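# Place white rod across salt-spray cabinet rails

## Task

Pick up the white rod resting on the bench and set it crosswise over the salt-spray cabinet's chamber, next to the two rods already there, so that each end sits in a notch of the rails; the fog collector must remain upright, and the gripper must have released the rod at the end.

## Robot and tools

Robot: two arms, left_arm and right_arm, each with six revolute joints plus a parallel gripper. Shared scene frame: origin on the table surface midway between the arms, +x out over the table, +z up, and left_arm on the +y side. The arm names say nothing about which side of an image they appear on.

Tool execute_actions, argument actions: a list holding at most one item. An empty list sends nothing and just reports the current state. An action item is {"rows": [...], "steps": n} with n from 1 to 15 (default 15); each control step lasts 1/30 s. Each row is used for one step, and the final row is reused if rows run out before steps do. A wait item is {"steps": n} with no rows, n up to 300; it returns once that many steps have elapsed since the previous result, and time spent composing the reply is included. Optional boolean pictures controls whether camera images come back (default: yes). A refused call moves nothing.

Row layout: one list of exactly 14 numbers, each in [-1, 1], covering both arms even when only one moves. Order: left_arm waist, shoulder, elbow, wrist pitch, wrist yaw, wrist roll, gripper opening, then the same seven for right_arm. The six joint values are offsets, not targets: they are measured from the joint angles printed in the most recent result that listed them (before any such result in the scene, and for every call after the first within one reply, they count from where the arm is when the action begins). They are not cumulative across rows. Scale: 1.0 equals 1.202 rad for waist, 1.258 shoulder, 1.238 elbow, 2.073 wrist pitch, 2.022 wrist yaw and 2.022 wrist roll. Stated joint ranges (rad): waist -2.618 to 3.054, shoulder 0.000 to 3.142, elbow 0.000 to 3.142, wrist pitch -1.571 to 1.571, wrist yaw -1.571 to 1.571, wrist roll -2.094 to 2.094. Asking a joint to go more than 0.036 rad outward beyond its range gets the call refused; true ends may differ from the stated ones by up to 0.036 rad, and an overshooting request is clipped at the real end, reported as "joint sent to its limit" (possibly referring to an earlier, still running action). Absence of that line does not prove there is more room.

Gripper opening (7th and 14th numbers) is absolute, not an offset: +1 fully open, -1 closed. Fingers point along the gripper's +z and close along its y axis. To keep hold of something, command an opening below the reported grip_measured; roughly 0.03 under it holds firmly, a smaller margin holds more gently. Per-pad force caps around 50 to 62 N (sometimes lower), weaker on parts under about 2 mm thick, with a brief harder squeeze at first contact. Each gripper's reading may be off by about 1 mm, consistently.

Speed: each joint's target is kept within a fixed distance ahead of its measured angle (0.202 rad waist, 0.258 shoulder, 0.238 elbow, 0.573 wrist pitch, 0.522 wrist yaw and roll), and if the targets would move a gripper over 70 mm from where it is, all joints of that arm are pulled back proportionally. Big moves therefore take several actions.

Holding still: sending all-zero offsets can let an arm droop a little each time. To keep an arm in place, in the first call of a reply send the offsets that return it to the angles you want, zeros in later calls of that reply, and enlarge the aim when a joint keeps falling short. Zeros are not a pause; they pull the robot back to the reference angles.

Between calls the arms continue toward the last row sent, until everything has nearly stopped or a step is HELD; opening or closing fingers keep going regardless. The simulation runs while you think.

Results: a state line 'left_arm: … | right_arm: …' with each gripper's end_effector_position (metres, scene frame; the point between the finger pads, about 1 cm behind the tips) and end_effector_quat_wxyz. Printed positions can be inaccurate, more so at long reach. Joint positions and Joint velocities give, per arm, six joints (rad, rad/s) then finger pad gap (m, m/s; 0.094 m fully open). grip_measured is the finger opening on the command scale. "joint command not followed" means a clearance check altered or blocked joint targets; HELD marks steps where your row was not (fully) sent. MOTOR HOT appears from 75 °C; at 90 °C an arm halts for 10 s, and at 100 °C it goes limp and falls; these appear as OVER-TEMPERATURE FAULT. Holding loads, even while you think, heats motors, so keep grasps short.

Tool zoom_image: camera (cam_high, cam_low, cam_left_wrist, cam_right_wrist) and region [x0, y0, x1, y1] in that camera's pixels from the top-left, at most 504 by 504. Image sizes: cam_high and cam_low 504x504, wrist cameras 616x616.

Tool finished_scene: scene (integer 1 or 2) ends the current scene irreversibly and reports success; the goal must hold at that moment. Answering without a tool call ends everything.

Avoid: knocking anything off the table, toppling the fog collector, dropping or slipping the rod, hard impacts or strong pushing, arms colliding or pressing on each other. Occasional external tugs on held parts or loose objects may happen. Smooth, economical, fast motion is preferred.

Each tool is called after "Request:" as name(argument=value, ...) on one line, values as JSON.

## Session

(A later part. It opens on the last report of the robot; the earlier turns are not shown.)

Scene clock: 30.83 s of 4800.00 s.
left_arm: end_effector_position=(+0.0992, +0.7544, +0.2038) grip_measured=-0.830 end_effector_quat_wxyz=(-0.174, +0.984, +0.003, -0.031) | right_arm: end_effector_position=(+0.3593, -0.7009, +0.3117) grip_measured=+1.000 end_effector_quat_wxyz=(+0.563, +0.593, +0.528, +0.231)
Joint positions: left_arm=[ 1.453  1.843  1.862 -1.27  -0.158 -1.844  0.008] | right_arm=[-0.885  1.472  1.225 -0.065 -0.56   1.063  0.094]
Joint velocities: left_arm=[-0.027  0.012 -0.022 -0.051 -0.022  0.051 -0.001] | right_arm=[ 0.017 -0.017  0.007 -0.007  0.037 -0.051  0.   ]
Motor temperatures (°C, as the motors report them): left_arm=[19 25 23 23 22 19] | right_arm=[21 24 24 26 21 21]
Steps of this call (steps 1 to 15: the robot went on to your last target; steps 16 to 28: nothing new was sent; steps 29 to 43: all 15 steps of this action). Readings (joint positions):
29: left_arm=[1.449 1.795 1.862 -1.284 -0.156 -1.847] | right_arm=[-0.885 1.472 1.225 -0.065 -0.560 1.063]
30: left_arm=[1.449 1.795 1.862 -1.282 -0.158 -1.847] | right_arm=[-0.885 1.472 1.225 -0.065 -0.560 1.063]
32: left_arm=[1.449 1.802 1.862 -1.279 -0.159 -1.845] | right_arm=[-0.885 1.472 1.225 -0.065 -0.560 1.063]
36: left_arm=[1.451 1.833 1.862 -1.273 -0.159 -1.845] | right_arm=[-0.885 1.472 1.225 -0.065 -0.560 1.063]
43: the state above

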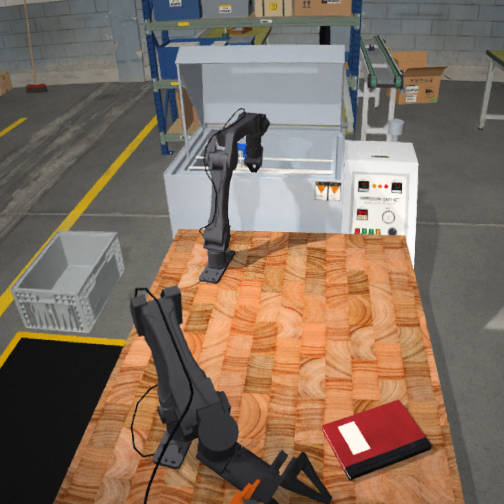

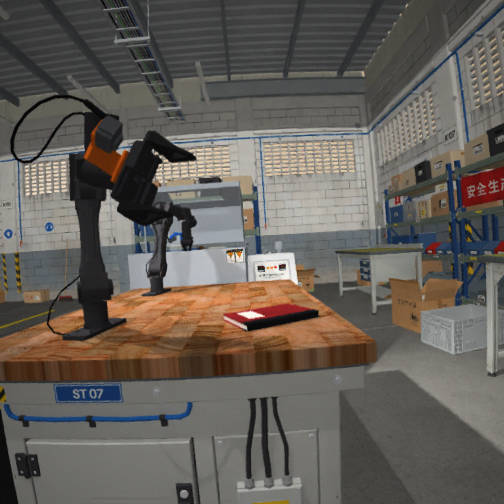

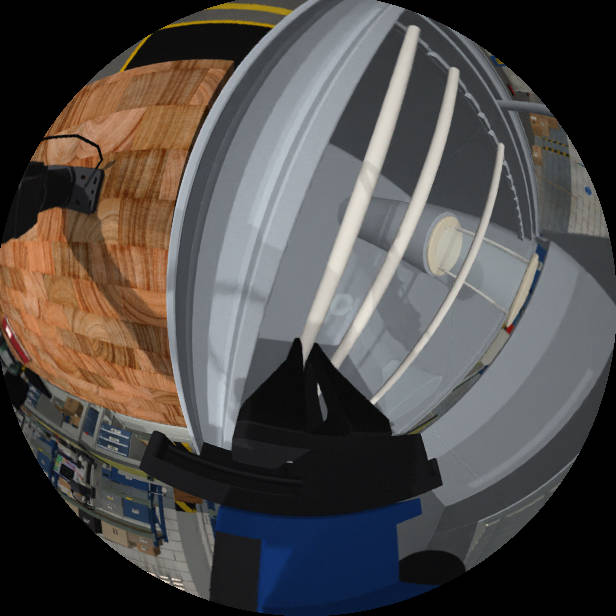

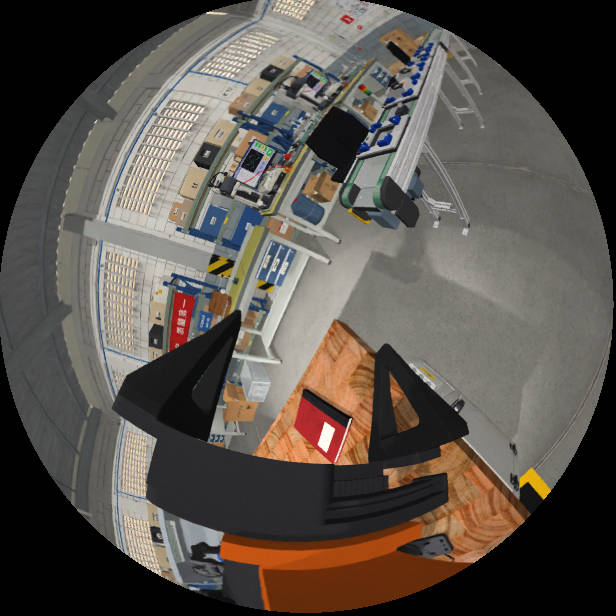

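The left end is now down on the rail. Slide it +y using roll.

Request:
execute_actions(actions=[{"rows":[[0,-0.01,0,0.012,0,0.035,-0.87,0,0,0,0,0,0,1]],"steps":15}])

Request:
zoom_image(camera="cam_left_wrist", region=[340,0,540,200])

Request:
zoom_image(camera="cam_high", region=[290,140,350,190])

Scene clock: 32.07 s of 4800.00 s.
left_arm: end_effector_position=(+0.0992, +0.7608, +0.2060) grip_measured=-0.830 end_effector_quat_wxyz=(-0.186, +0.982, -0.014, -0.032) | right_arm: end_effector_position=(+0.3593, -0.7009, +0.3117) grip_measured=+1.000 end_effector_quat_wxyz=(+0.563, +0.593, +0.528, +0.231)
Joint positions: left_arm=[ 1.457  1.843  1.862 -1.243 -0.16  -1.804  0.008] | right_arm=[-0.885  1.472  1.225 -0.065 -0.56   1.063  0.094]
Joint velocities: left_arm=[-0.002 -0.017 -0.002 -0.022 -0.037  0.022  0.   ] | right_arm=[ 0.007 -0.007 -0.017  0.022  0.022  0.037  0.   ]
Motor temperatures (°C, as the motors report them): left_arm=[19 25 23 23 22 19] | right_arm=[21 24 24 26 21 21]
Steps of this call (steps 1 to 15: the robot went on to your last target; steps 16 to 22: nothing new was sent; steps 23 to 37: all 15 steps of this action). Readings (joint positions):
23: left_arm=[1.453 1.843 1.862 -1.269 -0.159 -1.836] | right_arm=[-0.885 1.472 1.225 -0.065 -0.560 1.063]
24: left_arm=[1.454 1.843 1.862 -1.264 -0.159 -1.829] | right_arm=[-0.885 1.472 1.225 -0.065 -0.560 1.063]
26: left_arm=[1.455 1.843 1.862 -1.256 -0.159 -1.818] | right_arm=[-0.885 1.472 1.225 -0.065 -0.560 1.063]
30: left_arm=[1.457 1.843 1.862 -1.247 -0.159 -1.808] | right_arm=[-0.885 1.472 1.225 -0.065 -0.560 1.063]
37: the state above

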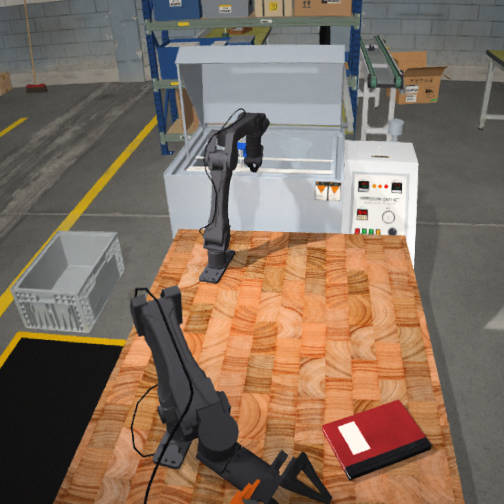

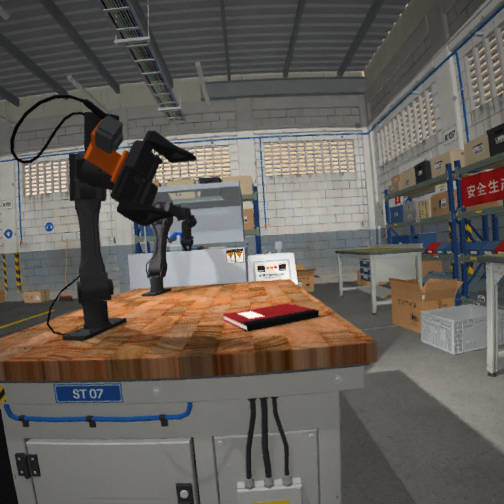

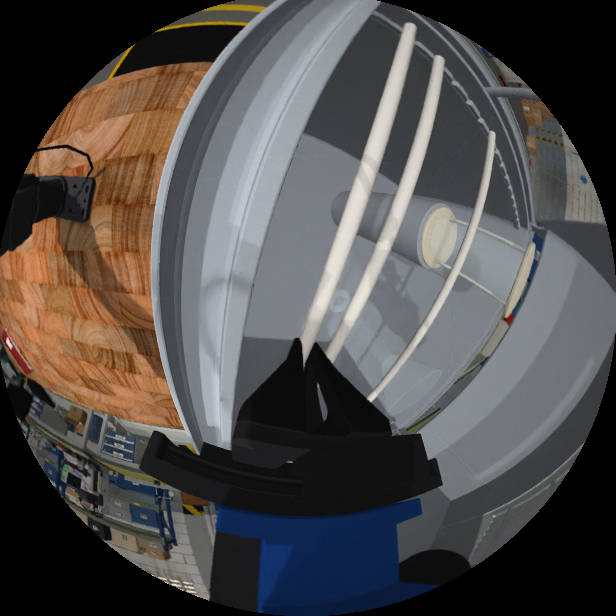

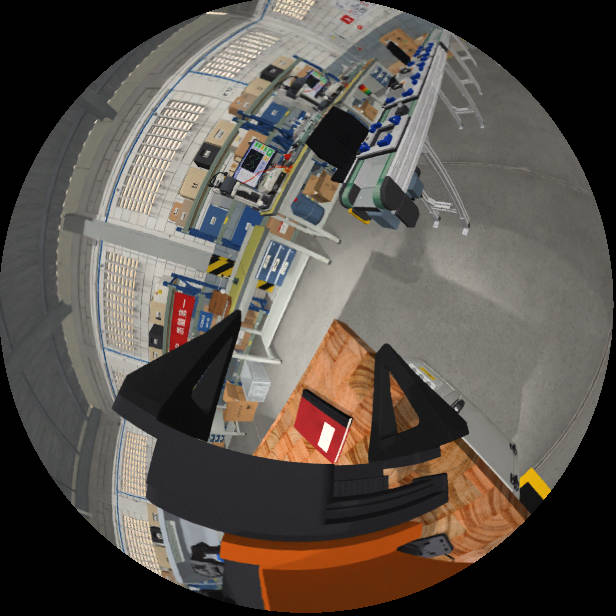

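Region (340, 0, 540, 200) of cam_left_wrist's 616x616 image, scaled by 2.520, with more detail than that image has.

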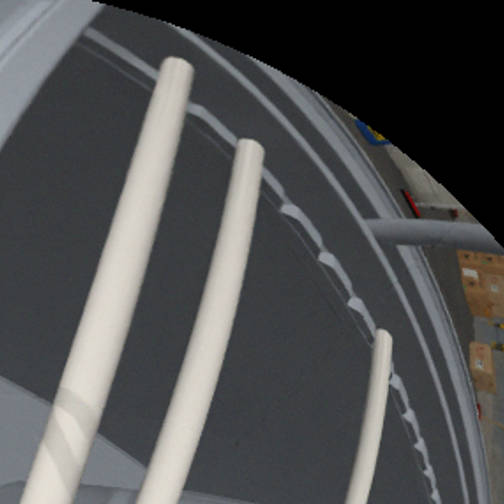

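Region (290, 140, 350, 190) of cam_high's 504x504 image, scaled by 8.400, with more detail than that image has.

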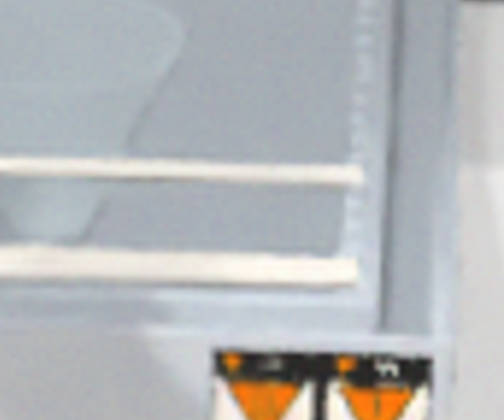

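At the notch. Release, lift, and look.

Request:
execute_actions(actions=[{"rows":[[0,0.02,0,0,0,0,-0.87,0,0,0,0,0,0,1],[0,0.02,0,0,0,0,-0.87,0,0,0,0,0,0,1],[0,0.02,0,0,0,0,-0.87,0,0,0,0,0,0,1],[0,0.02,0,0,0,0,-0.87,0,0,0,0,0,0,1],[0,0.02,0,0,0,0,-0.87,0,0,0,0,0,0,1],[0,0.02,0,0,0,0,-0.81,0,0,0,0,0,0,1],[0,0.02,0,0,0,0,-0.77,0,0,0,0,0,0,1],[0,0.02,0,0,0,0,-0.7,0,0,0,0,0,0,1],[0,0.02,0,0,0,0,-0.62,0,0,0,0,0,0,1]],"steps":15}], pictures=false)

Request:
execute_actions(actions=[{"rows":[[0,-0.1,0.1,0,0,0,-0.62,0,0,0,0,0,0,1]],"steps":15}], pictures=false)

Request:
execute_actions(actions=[{"rows":[[0,0,0.02,0,0,0.9,-0.62,0,0,0,0,0,0,1]],"steps":15}], pictures=false)

Request:
execute_actions(actions=[{"steps":15}])

Scene clock: 33.87 s of 4800.00 s.
left_arm: end_effector_position=(+0.1000, +0.7621, +0.2014) grip_measured=-0.622 end_effector_quat_wxyz=(-0.181, +0.983, -0.013, -0.032) | right_arm: end_effector_position=(+0.3593, -0.7009, +0.3117) grip_measured=+1.000 end_effector_quat_wxyz=(+0.563, +0.593, +0.528, +0.231)
Joint positions: left_arm=[ 1.457  1.855  1.862 -1.241 -0.158 -1.806  0.018] | right_arm=[-0.885  1.472  1.225 -0.065 -0.56   1.063  0.094]
Joint velocities: left_arm=[-0.007  0.007 -0.022 -0.022  0.037 -0.007 -0.   ] | right_arm=[ 0.002 -0.007 -0.012  0.081 -0.007 -0.066  0.   ]
Motor temperatures (°C, as the motors report them): left_arm=[19 26 23 23 22 19] | right_arm=[21 24 24 26 21 21]
Steps of this call (steps 1 to 15: the robot went on to your last target; steps 16 to 39: nothing new was sent; steps 40 to 54: all 15 steps of this action). Readings (joint positions):
40: left_arm=[1.457 1.843 1.862 -1.242 -0.160 -1.804] | right_arm=[-0.885 1.472 1.225 -0.065 -0.560 1.063]
41: left_arm=[1.457 1.843 1.862 -1.242 -0.161 -1.804] | right_arm=[-0.885 1.472 1.225 -0.065 -0.560 1.063]
43: left_arm=[1.457 1.843 1.862 -1.242 -0.161 -1.806] | right_arm=[-0.885 1.472 1.225 -0.065 -0.560 1.063]
47: left_arm=[1.457 1.845 1.862 -1.242 -0.161 -1.806] | right_arm=[-0.885 1.472 1.225 -0.065 -0.560 1.063]
54: the state above

Scene clock: 34.37 s of 4800.00 s.
left_arm: end_effector_position=(+0.1008, +0.7619, +0.2991) grip_measured=-0.622 end_effector_quat_wxyz=(-0.306, +0.952, -0.003, +0.007) | right_arm: end_effector_position=(+0.3593, -0.7009, +0.3117) grip_measured=+1.000 end_effector_quat_wxyz=(+0.563, +0.593, +0.528, +0.231)
Joint positions: left_arm=[ 1.457  1.717  1.981 -1.228 -0.153 -1.806  0.018] | right_arm=[-0.885  1.472  1.225 -0.065 -0.56   1.063  0.094]
Joint velocities: left_arm=[ 0.012  0.032 -0.002 -0.022  0.007 -0.125 -0.001] | right_arm=[-0.002  0.012 -0.012  0.007  0.051  0.007  0.   ]
Motor temperatures (°C, as the motors report them): left_arm=[19 26 23 23 22 19] | right_arm=[21 24 24 26 21 21]
Steps of this call (steps 1 to 15: all 15 steps of this action). Readings (joint positions):
1: left_arm=[1.457 1.850 1.870 -1.244 -0.156 -1.806] | right_arm=[-0.885 1.472 1.225 -0.065 -0.560 1.063]
2: left_arm=[1.457 1.844 1.883 -1.244 -0.154 -1.806] | right_arm=[-0.885 1.472 1.225 -0.065 -0.560 1.063]
4: left_arm=[1.457 1.811 1.919 -1.242 -0.153 -1.806] | right_arm=[-0.885 1.472 1.225 -0.065 -0.560 1.063]
8: left_arm=[1.457 1.730 1.972 -1.231 -0.153 -1.806] | right_arm=[-0.885 1.472 1.225 -0.065 -0.560 1.063]
15: the state above

Scene clock: 34.87 s of 4800.00 s.
left_arm: end_effector_position=(+0.1012, +0.7621, +0.2993) grip_measured=-0.622 end_effector_quat_wxyz=(-0.235, +0.709, -0.635, -0.198) | right_arm: end_effector_position=(+0.3593, -0.7009, +0.3117) grip_measured=+1.000 end_effector_quat_wxyz=(+0.563, +0.593, +0.528, +0.231)
Joint positions: left_arm=[ 1.457  1.717  1.981 -1.227 -0.151 -0.352  0.018] | right_arm=[-0.885  1.472  1.225 -0.065 -0.56   1.063  0.094]
Joint velocities: left_arm=[ 0.002 -0.007  0.012 -0.037  0.022  2.513  0.   ] | right_arm=[-0.007 -0.017  0.017 -0.007  0.007 -0.022  0.   ]
Motor temperatures (°C, as the motors report them): left_arm=[19 26 23 23 22 19] | right_arm=[21 24 24 26 21 21]
Steps of this call (steps 1 to 15: all 15 steps of this action). Readings (joint positions):
1: left_arm=[1.457 1.717 1.981 -1.228 -0.152 -1.725] | right_arm=[-0.885 1.472 1.225 -0.065 -0.560 1.063]
2: left_arm=[1.457 1.717 1.981 -1.227 -0.151 -1.625] | right_arm=[-0.885 1.472 1.225 -0.065 -0.560 1.063]
4: left_arm=[1.457 1.717 1.981 -1.227 -0.151 -1.429] | right_arm=[-0.885 1.472 1.225 -0.065 -0.560 1.063]
8: left_arm=[1.457 1.717 1.981 -1.227 -0.151 -1.034] | right_arm=[-0.885 1.472 1.225 -0.065 -0.560 1.063]
15: the state above

Scene clock: 35.37 s of 4800.00 s.
left_arm: end_effector_position=(+0.1012, +0.7621, +0.2993) grip_measured=-0.622 end_effector_quat_wxyz=(-0.197, +0.589, -0.747, -0.235) | right_arm: end_effector_position=(+0.3593, -0.7009, +0.3117) grip_measured=+1.000 end_effector_quat_wxyz=(+0.563, +0.593, +0.528, +0.231)
Joint positions: left_arm=[ 1.457  1.717  1.981 -1.227 -0.151 -0.007  0.018] | right_arm=[-0.885  1.472  1.225 -0.065 -0.56   1.063  0.094]
Joint velocities: left_arm=[-0.012 -0.007  0.002 -0.066 -0.007  0.007  0.001] | right_arm=[-0.012 -0.012 -0.007 -0.022  0.037 -0.037  0.   ]
Motor temperatures (°C, as the motors report them): left_arm=[19 26 23 23 22 19] | right_arm=[21 24 24 26 21 21]
Steps of this call (steps 1 to 15: the robot went on to your last target). Readings (joint positions):
1: left_arm=[1.457 1.717 1.981 -1.227 -0.151 -0.281] | right_arm=[-0.885 1.472 1.225 -0.065 -0.560 1.063]
2: left_arm=[1.457 1.717 1.981 -1.227 -0.151 -0.223] | right_arm=[-0.885 1.472 1.225 -0.065 -0.560 1.063]
4: left_arm=[1.457 1.717 1.981 -1.227 -0.151 -0.140] | right_arm=[-0.885 1.472 1.225 -0.065 -0.560 1.063]
8: left_arm=[1.457 1.717 1.981 -1.227 -0.151 -0.054] | right_arm=[-0.885 1.472 1.225 -0.065 -0.560 1.063]
15: the state above

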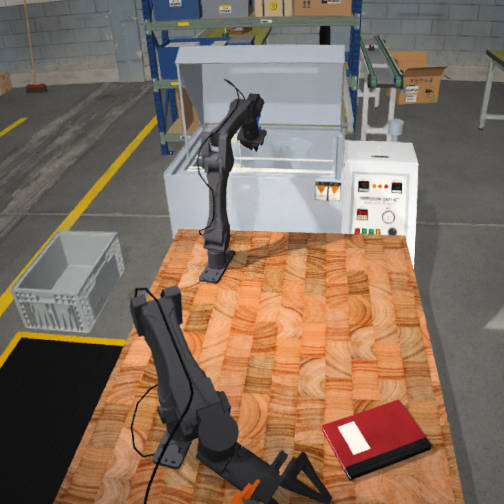

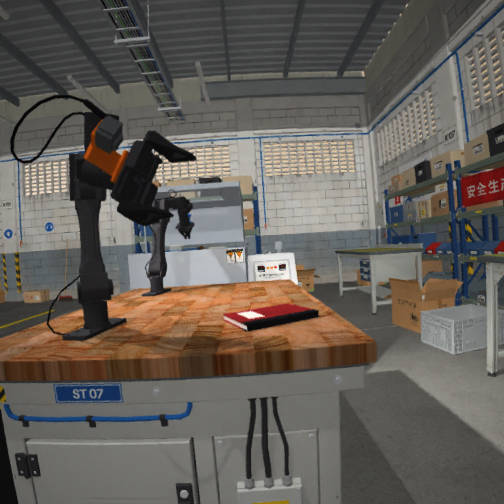

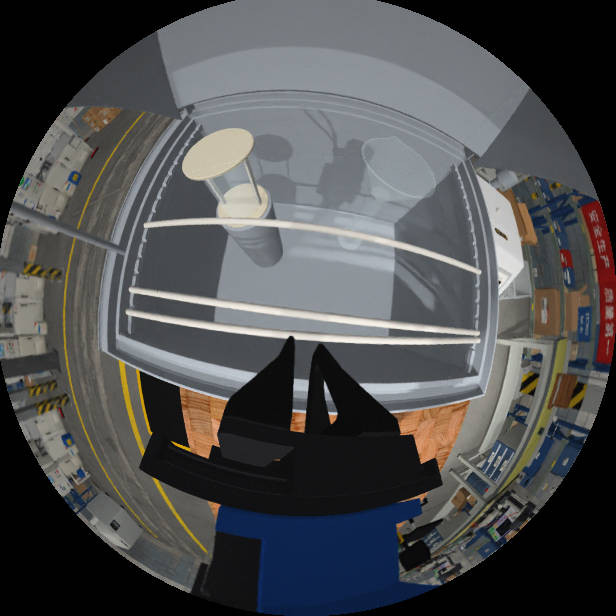

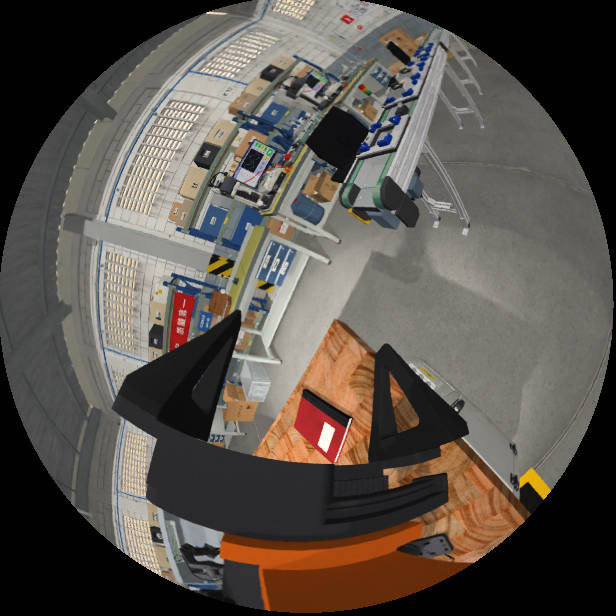

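Request:
execute_actions(actions=[{"rows":[[0,0,0,-0.01,0,-0.895,-0.64,0,0,0,0,0,0,1]],"steps":15}], pictures=false)

Request:
execute_actions(actions=[{"steps":15}], pictures=false)

Request:
execute_actions(actions=[{"rows":[[0,0.075,-0.075,0,0,0,-0.64,0,0,0,0,0,0,1]],"steps":15}])

Scene clock: 36.40 s of 4800.00 s.
left_arm: end_effector_position=(+0.1014, +0.7614, +0.2988) grip_measured=-0.638 end_effector_quat_wxyz=(-0.302, +0.938, -0.164, -0.043) | right_arm: end_effector_position=(+0.3593, -0.7009, +0.3117) grip_measured=+1.000 end_effector_quat_wxyz=(+0.563, +0.593, +0.528, +0.231)
Joint positions: left_arm=[ 1.457  1.717  1.981 -1.23  -0.149 -1.467  0.017] | right_arm=[-0.885  1.472  1.225 -0.065 -0.56   1.063  0.094]
Joint velocities: left_arm=[-0.002  0.002  0.012  0.051  0.066 -2.322 -0.001] | right_arm=[-0.002 -0.012  0.007 -0.037  0.022 -0.022  0.   ]
Motor temperatures (°C, as the motors report them): left_arm=[19 26 23 23 22 19] | right_arm=[21 24 24 26 21 21]
Steps of this call (steps 1 to 16: the robot went on to your last target; steps 17 to 31: all 15 steps of this action). Readings (joint positions):
17: left_arm=[1.457 1.717 1.981 -1.227 -0.150 -0.077] | right_arm=[-0.885 1.472 1.225 -0.065 -0.560 1.063]
18: left_arm=[1.457 1.717 1.981 -1.228 -0.150 -0.177] | right_arm=[-0.885 1.472 1.225 -0.065 -0.560 1.063]
20: left_arm=[1.457 1.717 1.981 -1.229 -0.150 -0.377] | right_arm=[-0.885 1.472 1.225 -0.065 -0.560 1.063]
24: left_arm=[1.457 1.717 1.981 -1.230 -0.149 -0.777] | right_arm=[-0.885 1.472 1.225 -0.065 -0.560 1.063]
31: the state above

Scene clock: 36.90 s of 4800.00 s.
left_arm: end_effector_position=(+0.1014, +0.7614, +0.2988) grip_measured=-0.638 end_effector_quat_wxyz=(-0.305, +0.952, -0.006, +0.008) | right_arm: end_effector_position=(+0.3593, -0.7009, +0.3117) grip_measured=+1.000 end_effector_quat_wxyz=(+0.563, +0.593, +0.528, +0.231)
Joint positions: left_arm=[ 1.457  1.717  1.981 -1.23  -0.149 -1.802  0.017] | right_arm=[-0.885  1.472  1.225 -0.065 -0.56   1.063  0.094]
Joint velocities: left_arm=[-0.022 -0.012 -0.007 -0.037 -0.022 -0.139  0.   ] | right_arm=[ 0.002  0.002 -0.002 -0.022 -0.037 -0.022  0.   ]
Motor temperatures (°C, as the motors report them): left_arm=[19 26 23 23 22 19] | right_arm=[21 24 24 27 21 21]
Steps of this call (steps 1 to 15: the robot went on to your last target). Readings (joint positions):
1: left_arm=[1.457 1.717 1.981 -1.230 -0.149 -1.537] | right_arm=[-0.885 1.472 1.225 -0.065 -0.560 1.063]
2: left_arm=[1.457 1.717 1.981 -1.230 -0.149 -1.593] | right_arm=[-0.885 1.472 1.225 -0.065 -0.560 1.063]
4: left_arm=[1.457 1.717 1.981 -1.230 -0.149 -1.673] | right_arm=[-0.885 1.472 1.225 -0.065 -0.560 1.063]
8: left_arm=[1.457 1.717 1.981 -1.230 -0.149 -1.756] | right_arm=[-0.885 1.472 1.225 -0.065 -0.560 1.063]
15: the state above

Scene clock: 37.40 s of 4800.00 s.
left_arm: end_effector_position=(+0.1042, +0.7680, +0.2243) grip_measured=-0.638 end_effector_quat_wxyz=(-0.217, +0.976, -0.013, -0.015) | right_arm: end_effector_position=(+0.3593, -0.7009, +0.3117) grip_measured=+1.000 end_effector_quat_wxyz=(+0.563, +0.593, +0.528, +0.231)
Joint positions: left_arm=[ 1.457  1.826  1.891 -1.22  -0.144 -1.802  0.017] | right_arm=[-0.885  1.472  1.225 -0.065 -0.56   1.063  0.094]
Joint velocities: left_arm=[-0.017 -0.012 -0.012  0.007 -0.037  0.037 -0.001] | right_arm=[-0.007  0.002  0.007  0.037  0.051 -0.081  0.   ]
Motor temperatures (°C, as the motors report them): left_arm=[19 26 23 23 22 19] | right_arm=[21 24 24 27 21 21]
Steps of this call (steps 1 to 15: all 15 steps of this action). Readings (joint positions):
1: left_arm=[1.457 1.722 1.973 -1.225 -0.149 -1.802] | right_arm=[-0.885 1.472 1.225 -0.065 -0.560 1.063]
2: left_arm=[1.457 1.727 1.960 -1.221 -0.149 -1.802] | right_arm=[-0.885 1.472 1.225 -0.065 -0.560 1.063]
4: left_arm=[1.457 1.756 1.934 -1.221 -0.149 -1.802] | right_arm=[-0.885 1.472 1.225 -0.065 -0.560 1.063]
8: left_arm=[1.457 1.819 1.897 -1.221 -0.146 -1.802] | right_arm=[-0.885 1.472 1.225 -0.065 -0.560 1.063]
15: the state above

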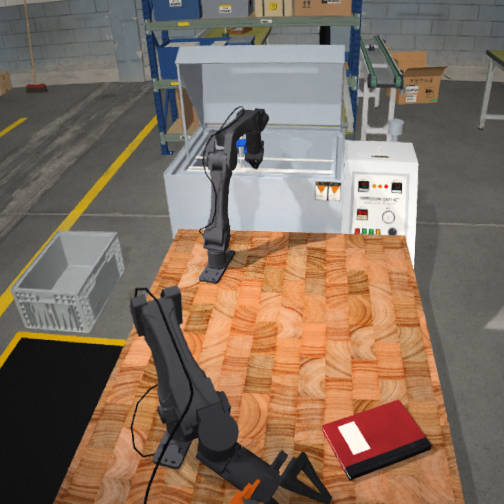

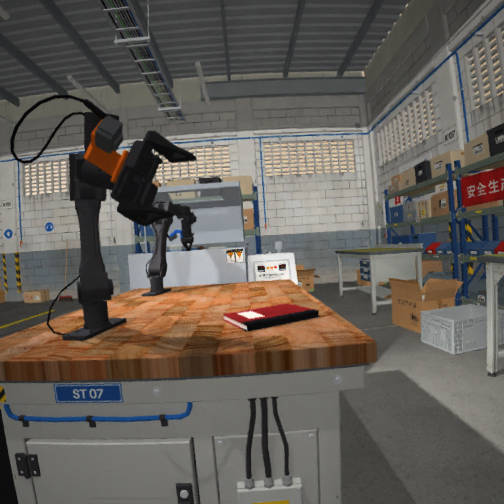

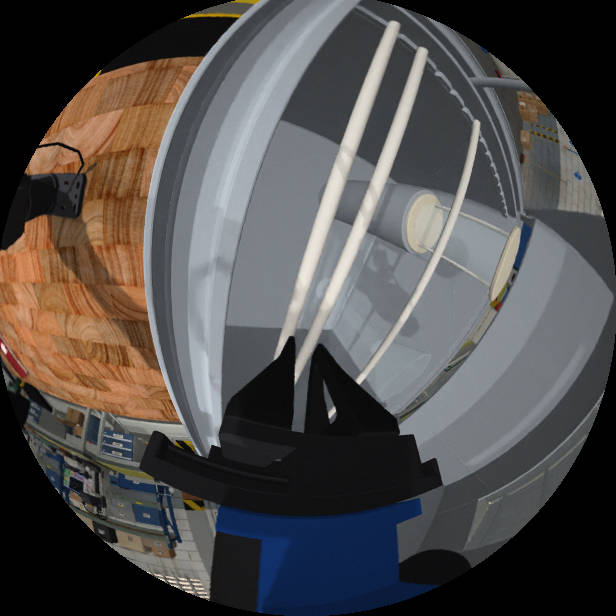

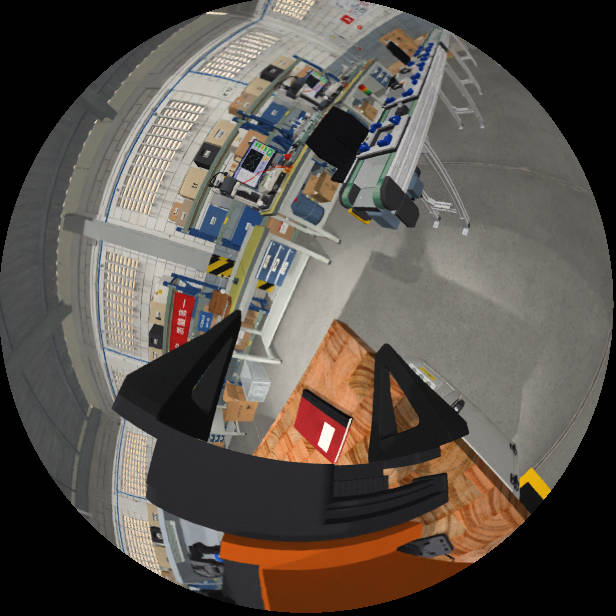

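Too far forward; pull back first, then lower.

Request:
execute_actions(actions=[{"rows":[[0,0,0,-0.03,0,0,-0.64,0,0,0,0,0,0,1]],"steps":12}], pictures=false)

Request:
execute_actions(actions=[{"rows":[[0,0.03,-0.01,0,0,0,-0.64,0,0,0,0,0,0,1]],"steps":15}])

Scene clock: 38.37 s of 4800.00 s.
left_arm: end_effector_position=(+0.1022, +0.7602, +0.2208) grip_measured=-0.638 end_effector_quat_wxyz=(-0.200, +0.979, -0.015, -0.019) | right_arm: end_effector_position=(+0.3593, -0.7009, +0.3117) grip_measured=+1.000 end_effector_quat_wxyz=(+0.563, +0.593, +0.528, +0.231)
Joint positions: left_arm=[ 1.457  1.826  1.891 -1.256 -0.142 -1.802  0.017] | right_arm=[-0.885  1.472  1.225 -0.065 -0.56   1.063  0.094]
Joint velocities: left_arm=[-0.002 -0.007 -0.002  0.007 -0.022 -0.051  0.001] | right_arm=[ 0.007 -0.002  0.007 -0.022  0.037  0.022  0.   ]
Motor temperatures (°C, as the motors report them): left_arm=[19 26 23 23 22 19] | right_arm=[21 24 24 27 21 21]
Steps of this call (steps 1 to 15: the robot went on to your last target; steps 16 to 17: nothing new was sent; steps 18 to 29: all 12 steps of this action). Readings (joint positions):
18: left_arm=[1.457 1.826 1.891 -1.223 -0.144 -1.802] | right_arm=[-0.885 1.472 1.225 -0.065 -0.560 1.063]
19: left_arm=[1.457 1.826 1.891 -1.230 -0.143 -1.802] | right_arm=[-0.885 1.472 1.225 -0.065 -0.560 1.063]
21: left_arm=[1.457 1.826 1.891 -1.241 -0.143 -1.802] | right_arm=[-0.885 1.472 1.225 -0.065 -0.560 1.063]
25: left_arm=[1.457 1.826 1.891 -1.252 -0.142 -1.802] | right_arm=[-0.885 1.472 1.225 -0.065 -0.560 1.063]
29: the state above

Scene clock: 38.87 s of 4800.00 s.
left_arm: end_effector_position=(+0.1036, +0.7633, +0.2095) grip_measured=-0.638 end_effector_quat_wxyz=(-0.187, +0.982, -0.016, -0.021) | right_arm: end_effector_position=(+0.3593, -0.7009, +0.3117) grip_measured=+1.000 end_effector_quat_wxyz=(+0.563, +0.593, +0.528, +0.231)
Joint positions: left_arm=[ 1.457  1.854  1.891 -1.253 -0.14  -1.802  0.017] | right_arm=[-0.885  1.472  1.225 -0.065 -0.56   1.063  0.094]
Joint velocities: left_arm=[-0.002 -0.012  0.012 -0.007 -0.007 -0.051 -0.001] | right_arm=[-0.007 -0.012 -0.002 -0.037 -0.051  0.022  0.   ]
Motor temperatures (°C, as the motors report them): left_arm=[19 26 23 23 22 19] | right_arm=[21 24 24 27 21 21]
Steps of this call (steps 1 to 15: all 15 steps of this action). Readings (joint positions):
1: left_arm=[1.457 1.828 1.891 -1.256 -0.142 -1.802] | right_arm=[-0.885 1.472 1.225 -0.065 -0.560 1.063]
2: left_arm=[1.457 1.830 1.891 -1.255 -0.142 -1.802] | right_arm=[-0.885 1.472 1.225 -0.065 -0.560 1.063]
4: left_arm=[1.457 1.840 1.891 -1.254 -0.141 -1.802] | right_arm=[-0.885 1.472 1.225 -0.065 -0.560 1.063]
8: left_arm=[1.457 1.853 1.891 -1.254 -0.140 -1.802] | right_arm=[-0.885 1.472 1.225 -0.065 -0.560 1.063]
15: the state above

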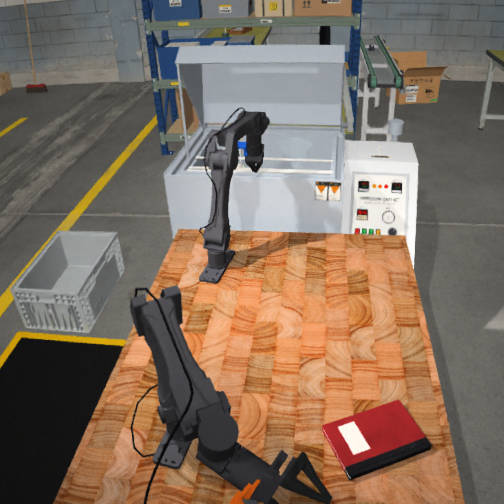

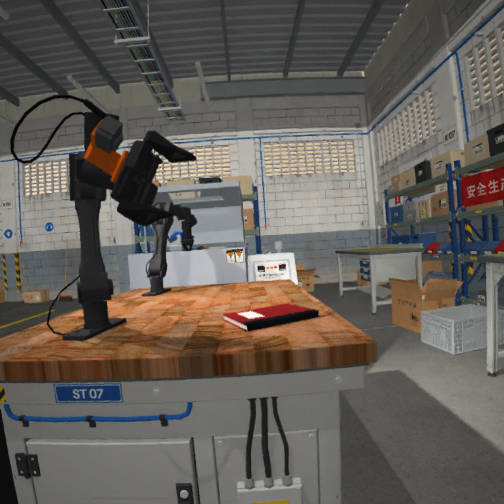

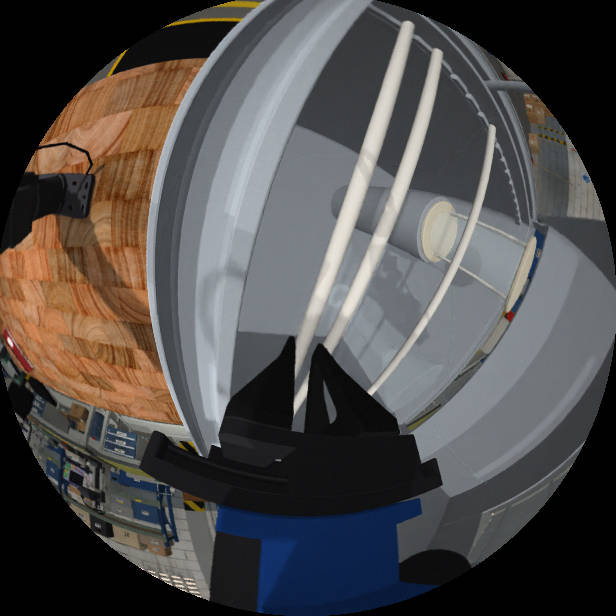

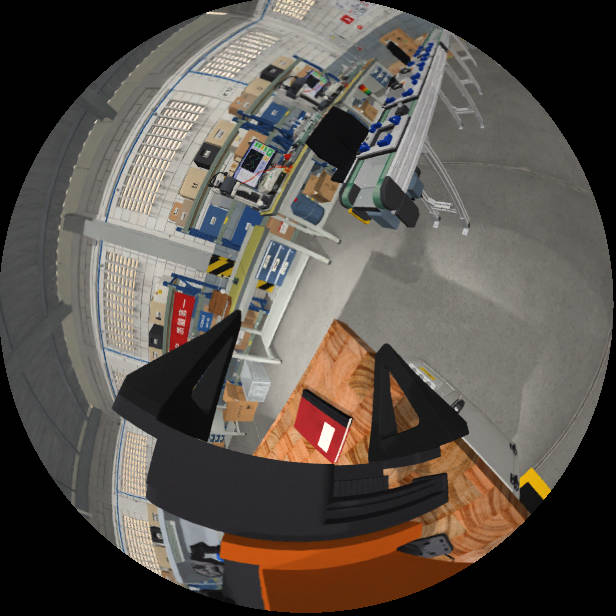

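Request:
execute_actions(actions=[{"rows":[[0,0,-0.03,-0.01,0,0.015,-0.64,0,0,0,0,0,0,1]],"steps":12}], pictures=false)

Request:
execute_actions(actions=[{"rows":[[0,0,0,-0.03,0,0,-0.64,0,0,0,0,0,0,1]],"steps":15}])

Request:
zoom_image(camera="cam_high", region=[290,140,350,190])

Scene clock: 39.97 s of 4800.00 s.
left_arm: end_effector_position=(+0.1031, +0.7605, +0.2039) grip_measured=-0.638 end_effector_quat_wxyz=(-0.179, +0.983, -0.025, -0.024) | right_arm: end_effector_position=(+0.3593, -0.7009, +0.3117) grip_measured=+1.000 end_effector_quat_wxyz=(+0.563, +0.593, +0.528, +0.231)
Joint positions: left_arm=[ 1.457  1.854  1.874 -1.253 -0.138 -1.785  0.017] | right_arm=[-0.885  1.472  1.225 -0.065 -0.56   1.063  0.094]
Joint velocities: left_arm=[-0.002  0.002 -0.017 -0.007 -0.037 -0.066 -0.001] | right_arm=[-0.017  0.007 -0.007  0.051  0.022 -0.051  0.   ]
Motor temperatures (°C, as the motors report them): left_arm=[19 26 23 23 22 19] | right_arm=[21 24 24 27 21 21]
Steps of this call (steps 1 to 15: the robot went on to your last target; steps 16 to 21: nothing new was sent; steps 22 to 33: all 12 steps of this action). Readings (joint positions):
22: left_arm=[1.457 1.854 1.889 -1.253 -0.139 -1.799] | right_arm=[-0.885 1.472 1.225 -0.065 -0.560 1.063]
23: left_arm=[1.457 1.854 1.885 -1.253 -0.139 -1.796] | right_arm=[-0.885 1.472 1.225 -0.065 -0.560 1.063]
25: left_arm=[1.457 1.854 1.877 -1.253 -0.138 -1.791] | right_arm=[-0.885 1.472 1.225 -0.065 -0.560 1.063]
29: left_arm=[1.457 1.854 1.874 -1.253 -0.138 -1.786] | right_arm=[-0.885 1.472 1.225 -0.065 -0.560 1.063]
33: the state above

Scene clock: 40.47 s of 4800.00 s.
left_arm: end_effector_position=(+0.1019, +0.7559, +0.2023) grip_measured=-0.638 end_effector_quat_wxyz=(-0.169, +0.985, -0.026, -0.026) | right_arm: end_effector_position=(+0.3593, -0.7009, +0.3117) grip_measured=+1.000 end_effector_quat_wxyz=(+0.563, +0.593, +0.528, +0.231)
Joint positions: left_arm=[ 1.457  1.854  1.874 -1.274 -0.137 -1.785  0.017] | right_arm=[-0.885  1.472  1.225 -0.065 -0.56   1.063  0.094]
Joint velocities: left_arm=[-0.007  0.007 -0.012 -0.037  0.022  0.022 -0.   ] | right_arm=[ 0.002 -0.002 -0.012 -0.037 -0.037 -0.066  0.   ]
Motor temperatures (°C, as the motors report them): left_arm=[19 26 23 23 22 19] | right_arm=[21 24 24 27 21 21]
Steps of this call (steps 1 to 15: all 15 steps of this action). Readings (joint positions):
1: left_arm=[1.457 1.854 1.874 -1.255 -0.138 -1.785] | right_arm=[-0.885 1.472 1.225 -0.065 -0.560 1.063]
2: left_arm=[1.457 1.854 1.874 -1.258 -0.138 -1.785] | right_arm=[-0.885 1.472 1.225 -0.065 -0.560 1.063]
4: left_arm=[1.457 1.854 1.874 -1.264 -0.138 -1.785] | right_arm=[-0.885 1.472 1.225 -0.065 -0.560 1.063]
8: left_arm=[1.457 1.854 1.874 -1.272 -0.137 -1.785] | right_arm=[-0.885 1.472 1.225 -0.065 -0.560 1.063]
15: the state above

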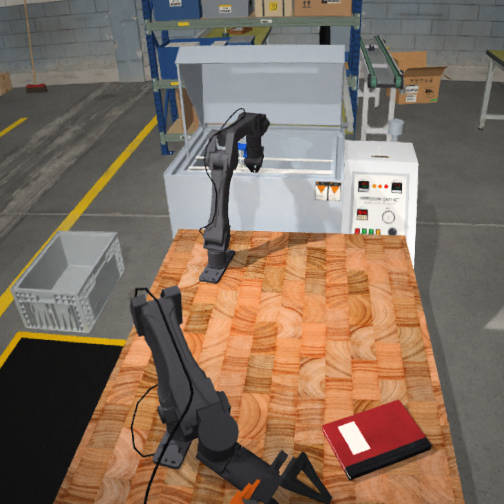

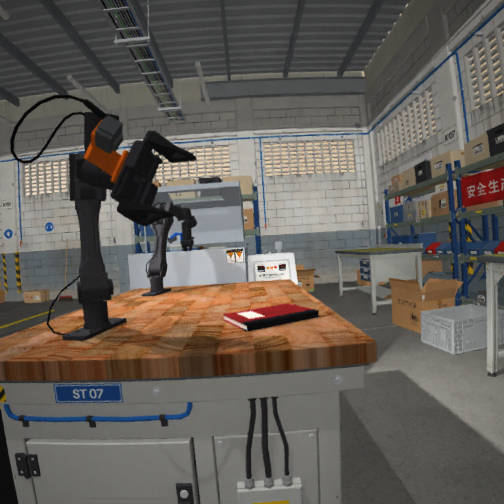

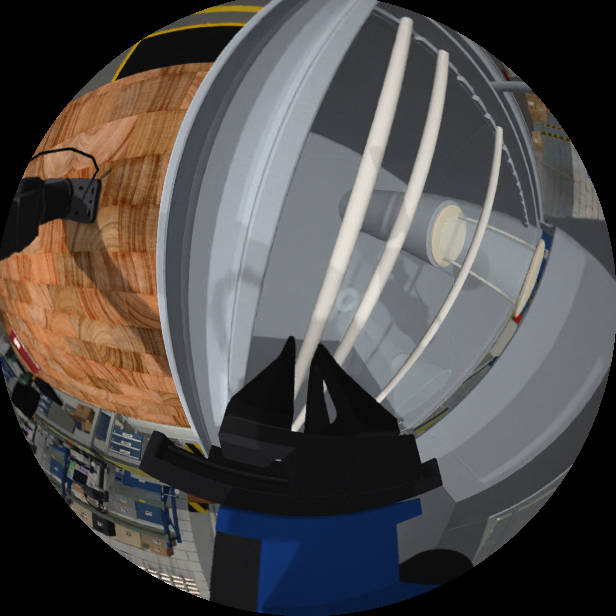

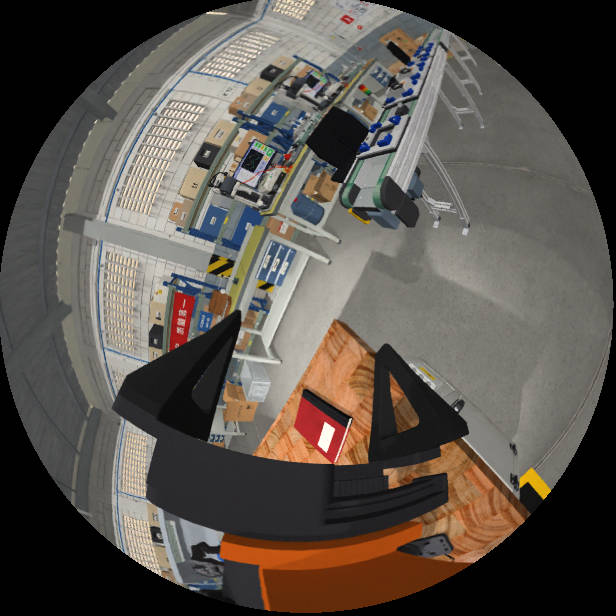

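Region (290, 140, 350, 190) of cam_high's 504x504 image, scaled by 8.400, with more detail than that image has.

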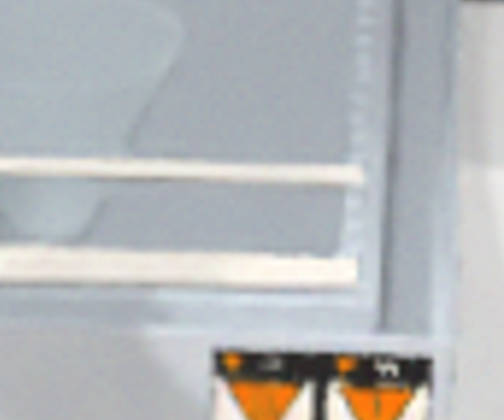

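Request:
execute_actions(actions=[{"rows":[[0,-0.1,0.08,-0.01,0,0,-0.64,0,0,0,0,0,0,1]],"steps":15}], pictures=false)

Request:
execute_actions(actions=[{"rows":[[0,0,0.02,0,0,0.8,-0.64,0,0,0,0,0,0,1]],"steps":15}])

Request:
zoom_image(camera="cam_left_wrist", region=[70,150,550,420])

Scene clock: 41.63 s of 4800.00 s.
left_arm: end_effector_position=(+0.1010, +0.7502, +0.2870) grip_measured=-0.638 end_effector_quat_wxyz=(-0.275, +0.961, -0.018, +0.005) | right_arm: end_effector_position=(+0.3593, -0.7009, +0.3117) grip_measured=+1.000 end_effector_quat_wxyz=(+0.563, +0.593, +0.528, +0.231)
Joint positions: left_arm=[ 1.457  1.717  1.967 -1.277 -0.133 -1.785  0.017] | right_arm=[-0.885  1.472  1.225 -0.065 -0.56   1.063  0.094]
Joint velocities: left_arm=[ 0.002  0.002 -0.007  0.007 -0.051 -0.051  0.   ] | right_arm=[-0.012  0.012 -0.002 -0.051 -0.007 -0.066  0.   ]
Motor temperatures (°C, as the motors report them): left_arm=[19 26 23 23 22 19] | right_arm=[21 24 24 27 21 21]
Steps of this call (steps 1 to 15: the robot went on to your last target; steps 16 to 20: nothing new was sent; steps 21 to 35: all 15 steps of this action). Readings (joint positions):
21: left_arm=[1.457 1.848 1.880 -1.276 -0.136 -1.785] | right_arm=[-0.885 1.472 1.225 -0.065 -0.560 1.063]
22: left_arm=[1.457 1.838 1.890 -1.277 -0.134 -1.785] | right_arm=[-0.885 1.472 1.225 -0.065 -0.560 1.063]
24: left_arm=[1.457 1.801 1.917 -1.277 -0.133 -1.785] | right_arm=[-0.885 1.472 1.225 -0.065 -0.560 1.063]
28: left_arm=[1.457 1.725 1.961 -1.277 -0.133 -1.785] | right_arm=[-0.885 1.472 1.225 -0.065 -0.560 1.063]
35: the state above

Scene clock: 42.13 s of 4800.00 s.
left_arm: end_effector_position=(+0.1014, +0.7504, +0.2871) grip_measured=-0.638 end_effector_quat_wxyz=(-0.216, +0.728, -0.627, -0.171) | right_arm: end_effector_position=(+0.3593, -0.7009, +0.3117) grip_measured=+1.000 end_effector_quat_wxyz=(+0.563, +0.593, +0.528, +0.231)
Joint positions: left_arm=[ 1.457  1.717  1.967 -1.276 -0.131 -0.401  0.017] | right_arm=[-0.885  1.472  1.225 -0.065 -0.56   1.063  0.094]
Joint velocities: left_arm=[-0.002 -0.022  0.002 -0.037 -0.037  1.531 -0.002] | right_arm=[-0.002  0.007  0.002  0.051  0.022  0.066  0.   ]
Motor temperatures (°C, as the motors report them): left_arm=[19 26 23 23 22 19] | right_arm=[21 24 24 27 21 21]
Steps of this call (steps 1 to 15: all 15 steps of this action). Readings (joint positions):
1: left_arm=[1.457 1.717 1.967 -1.277 -0.132 -1.703] | right_arm=[-0.885 1.472 1.225 -0.065 -0.560 1.063]
2: left_arm=[1.457 1.717 1.967 -1.276 -0.132 -1.604] | right_arm=[-0.885 1.472 1.225 -0.065 -0.560 1.063]
4: left_arm=[1.457 1.717 1.967 -1.276 -0.131 -1.407] | right_arm=[-0.885 1.472 1.225 -0.065 -0.560 1.063]
8: left_arm=[1.457 1.717 1.967 -1.276 -0.131 -1.012] | right_arm=[-0.885 1.472 1.225 -0.065 -0.560 1.063]
15: the state above

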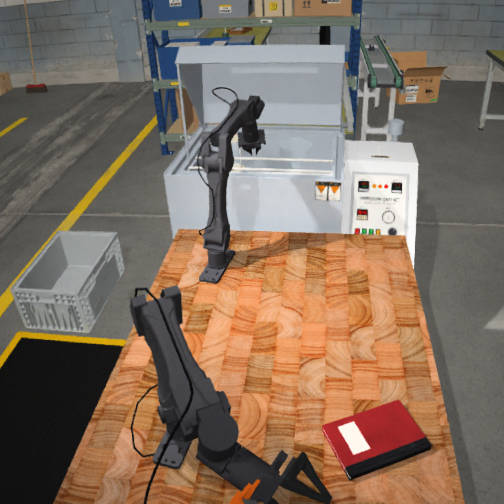

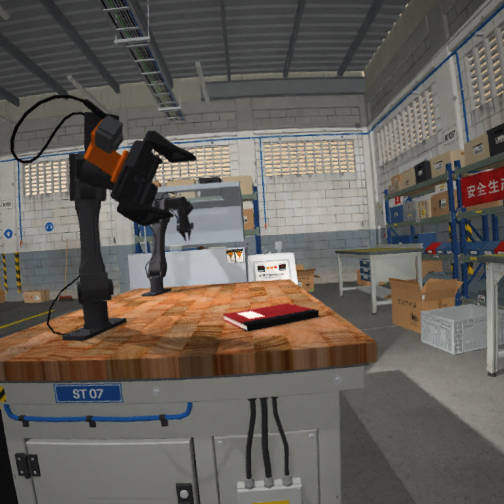

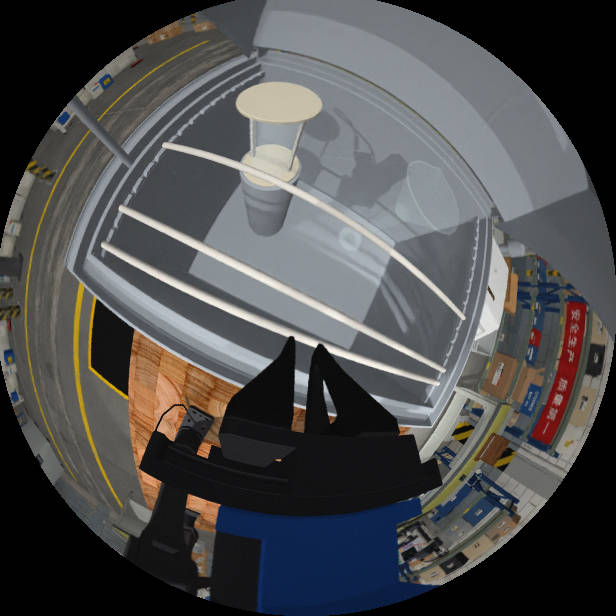

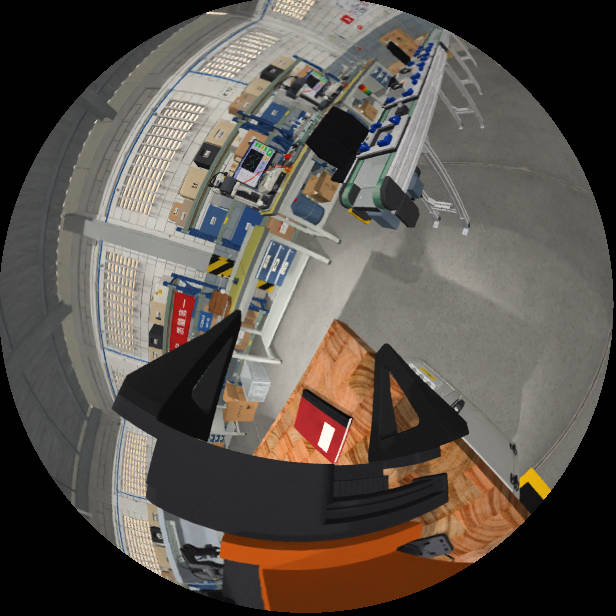

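Region (70, 150, 550, 420) of cam_left_wrist's 616x616 image, scaled by 1.050, with more detail than that image has; it fills the top 284 rows of this view, and the rest is white.

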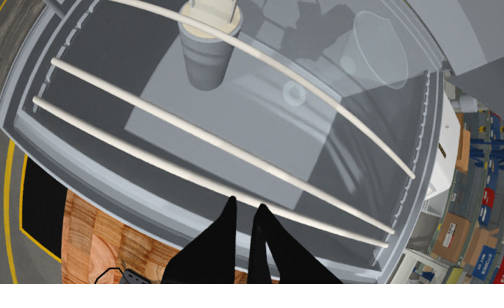

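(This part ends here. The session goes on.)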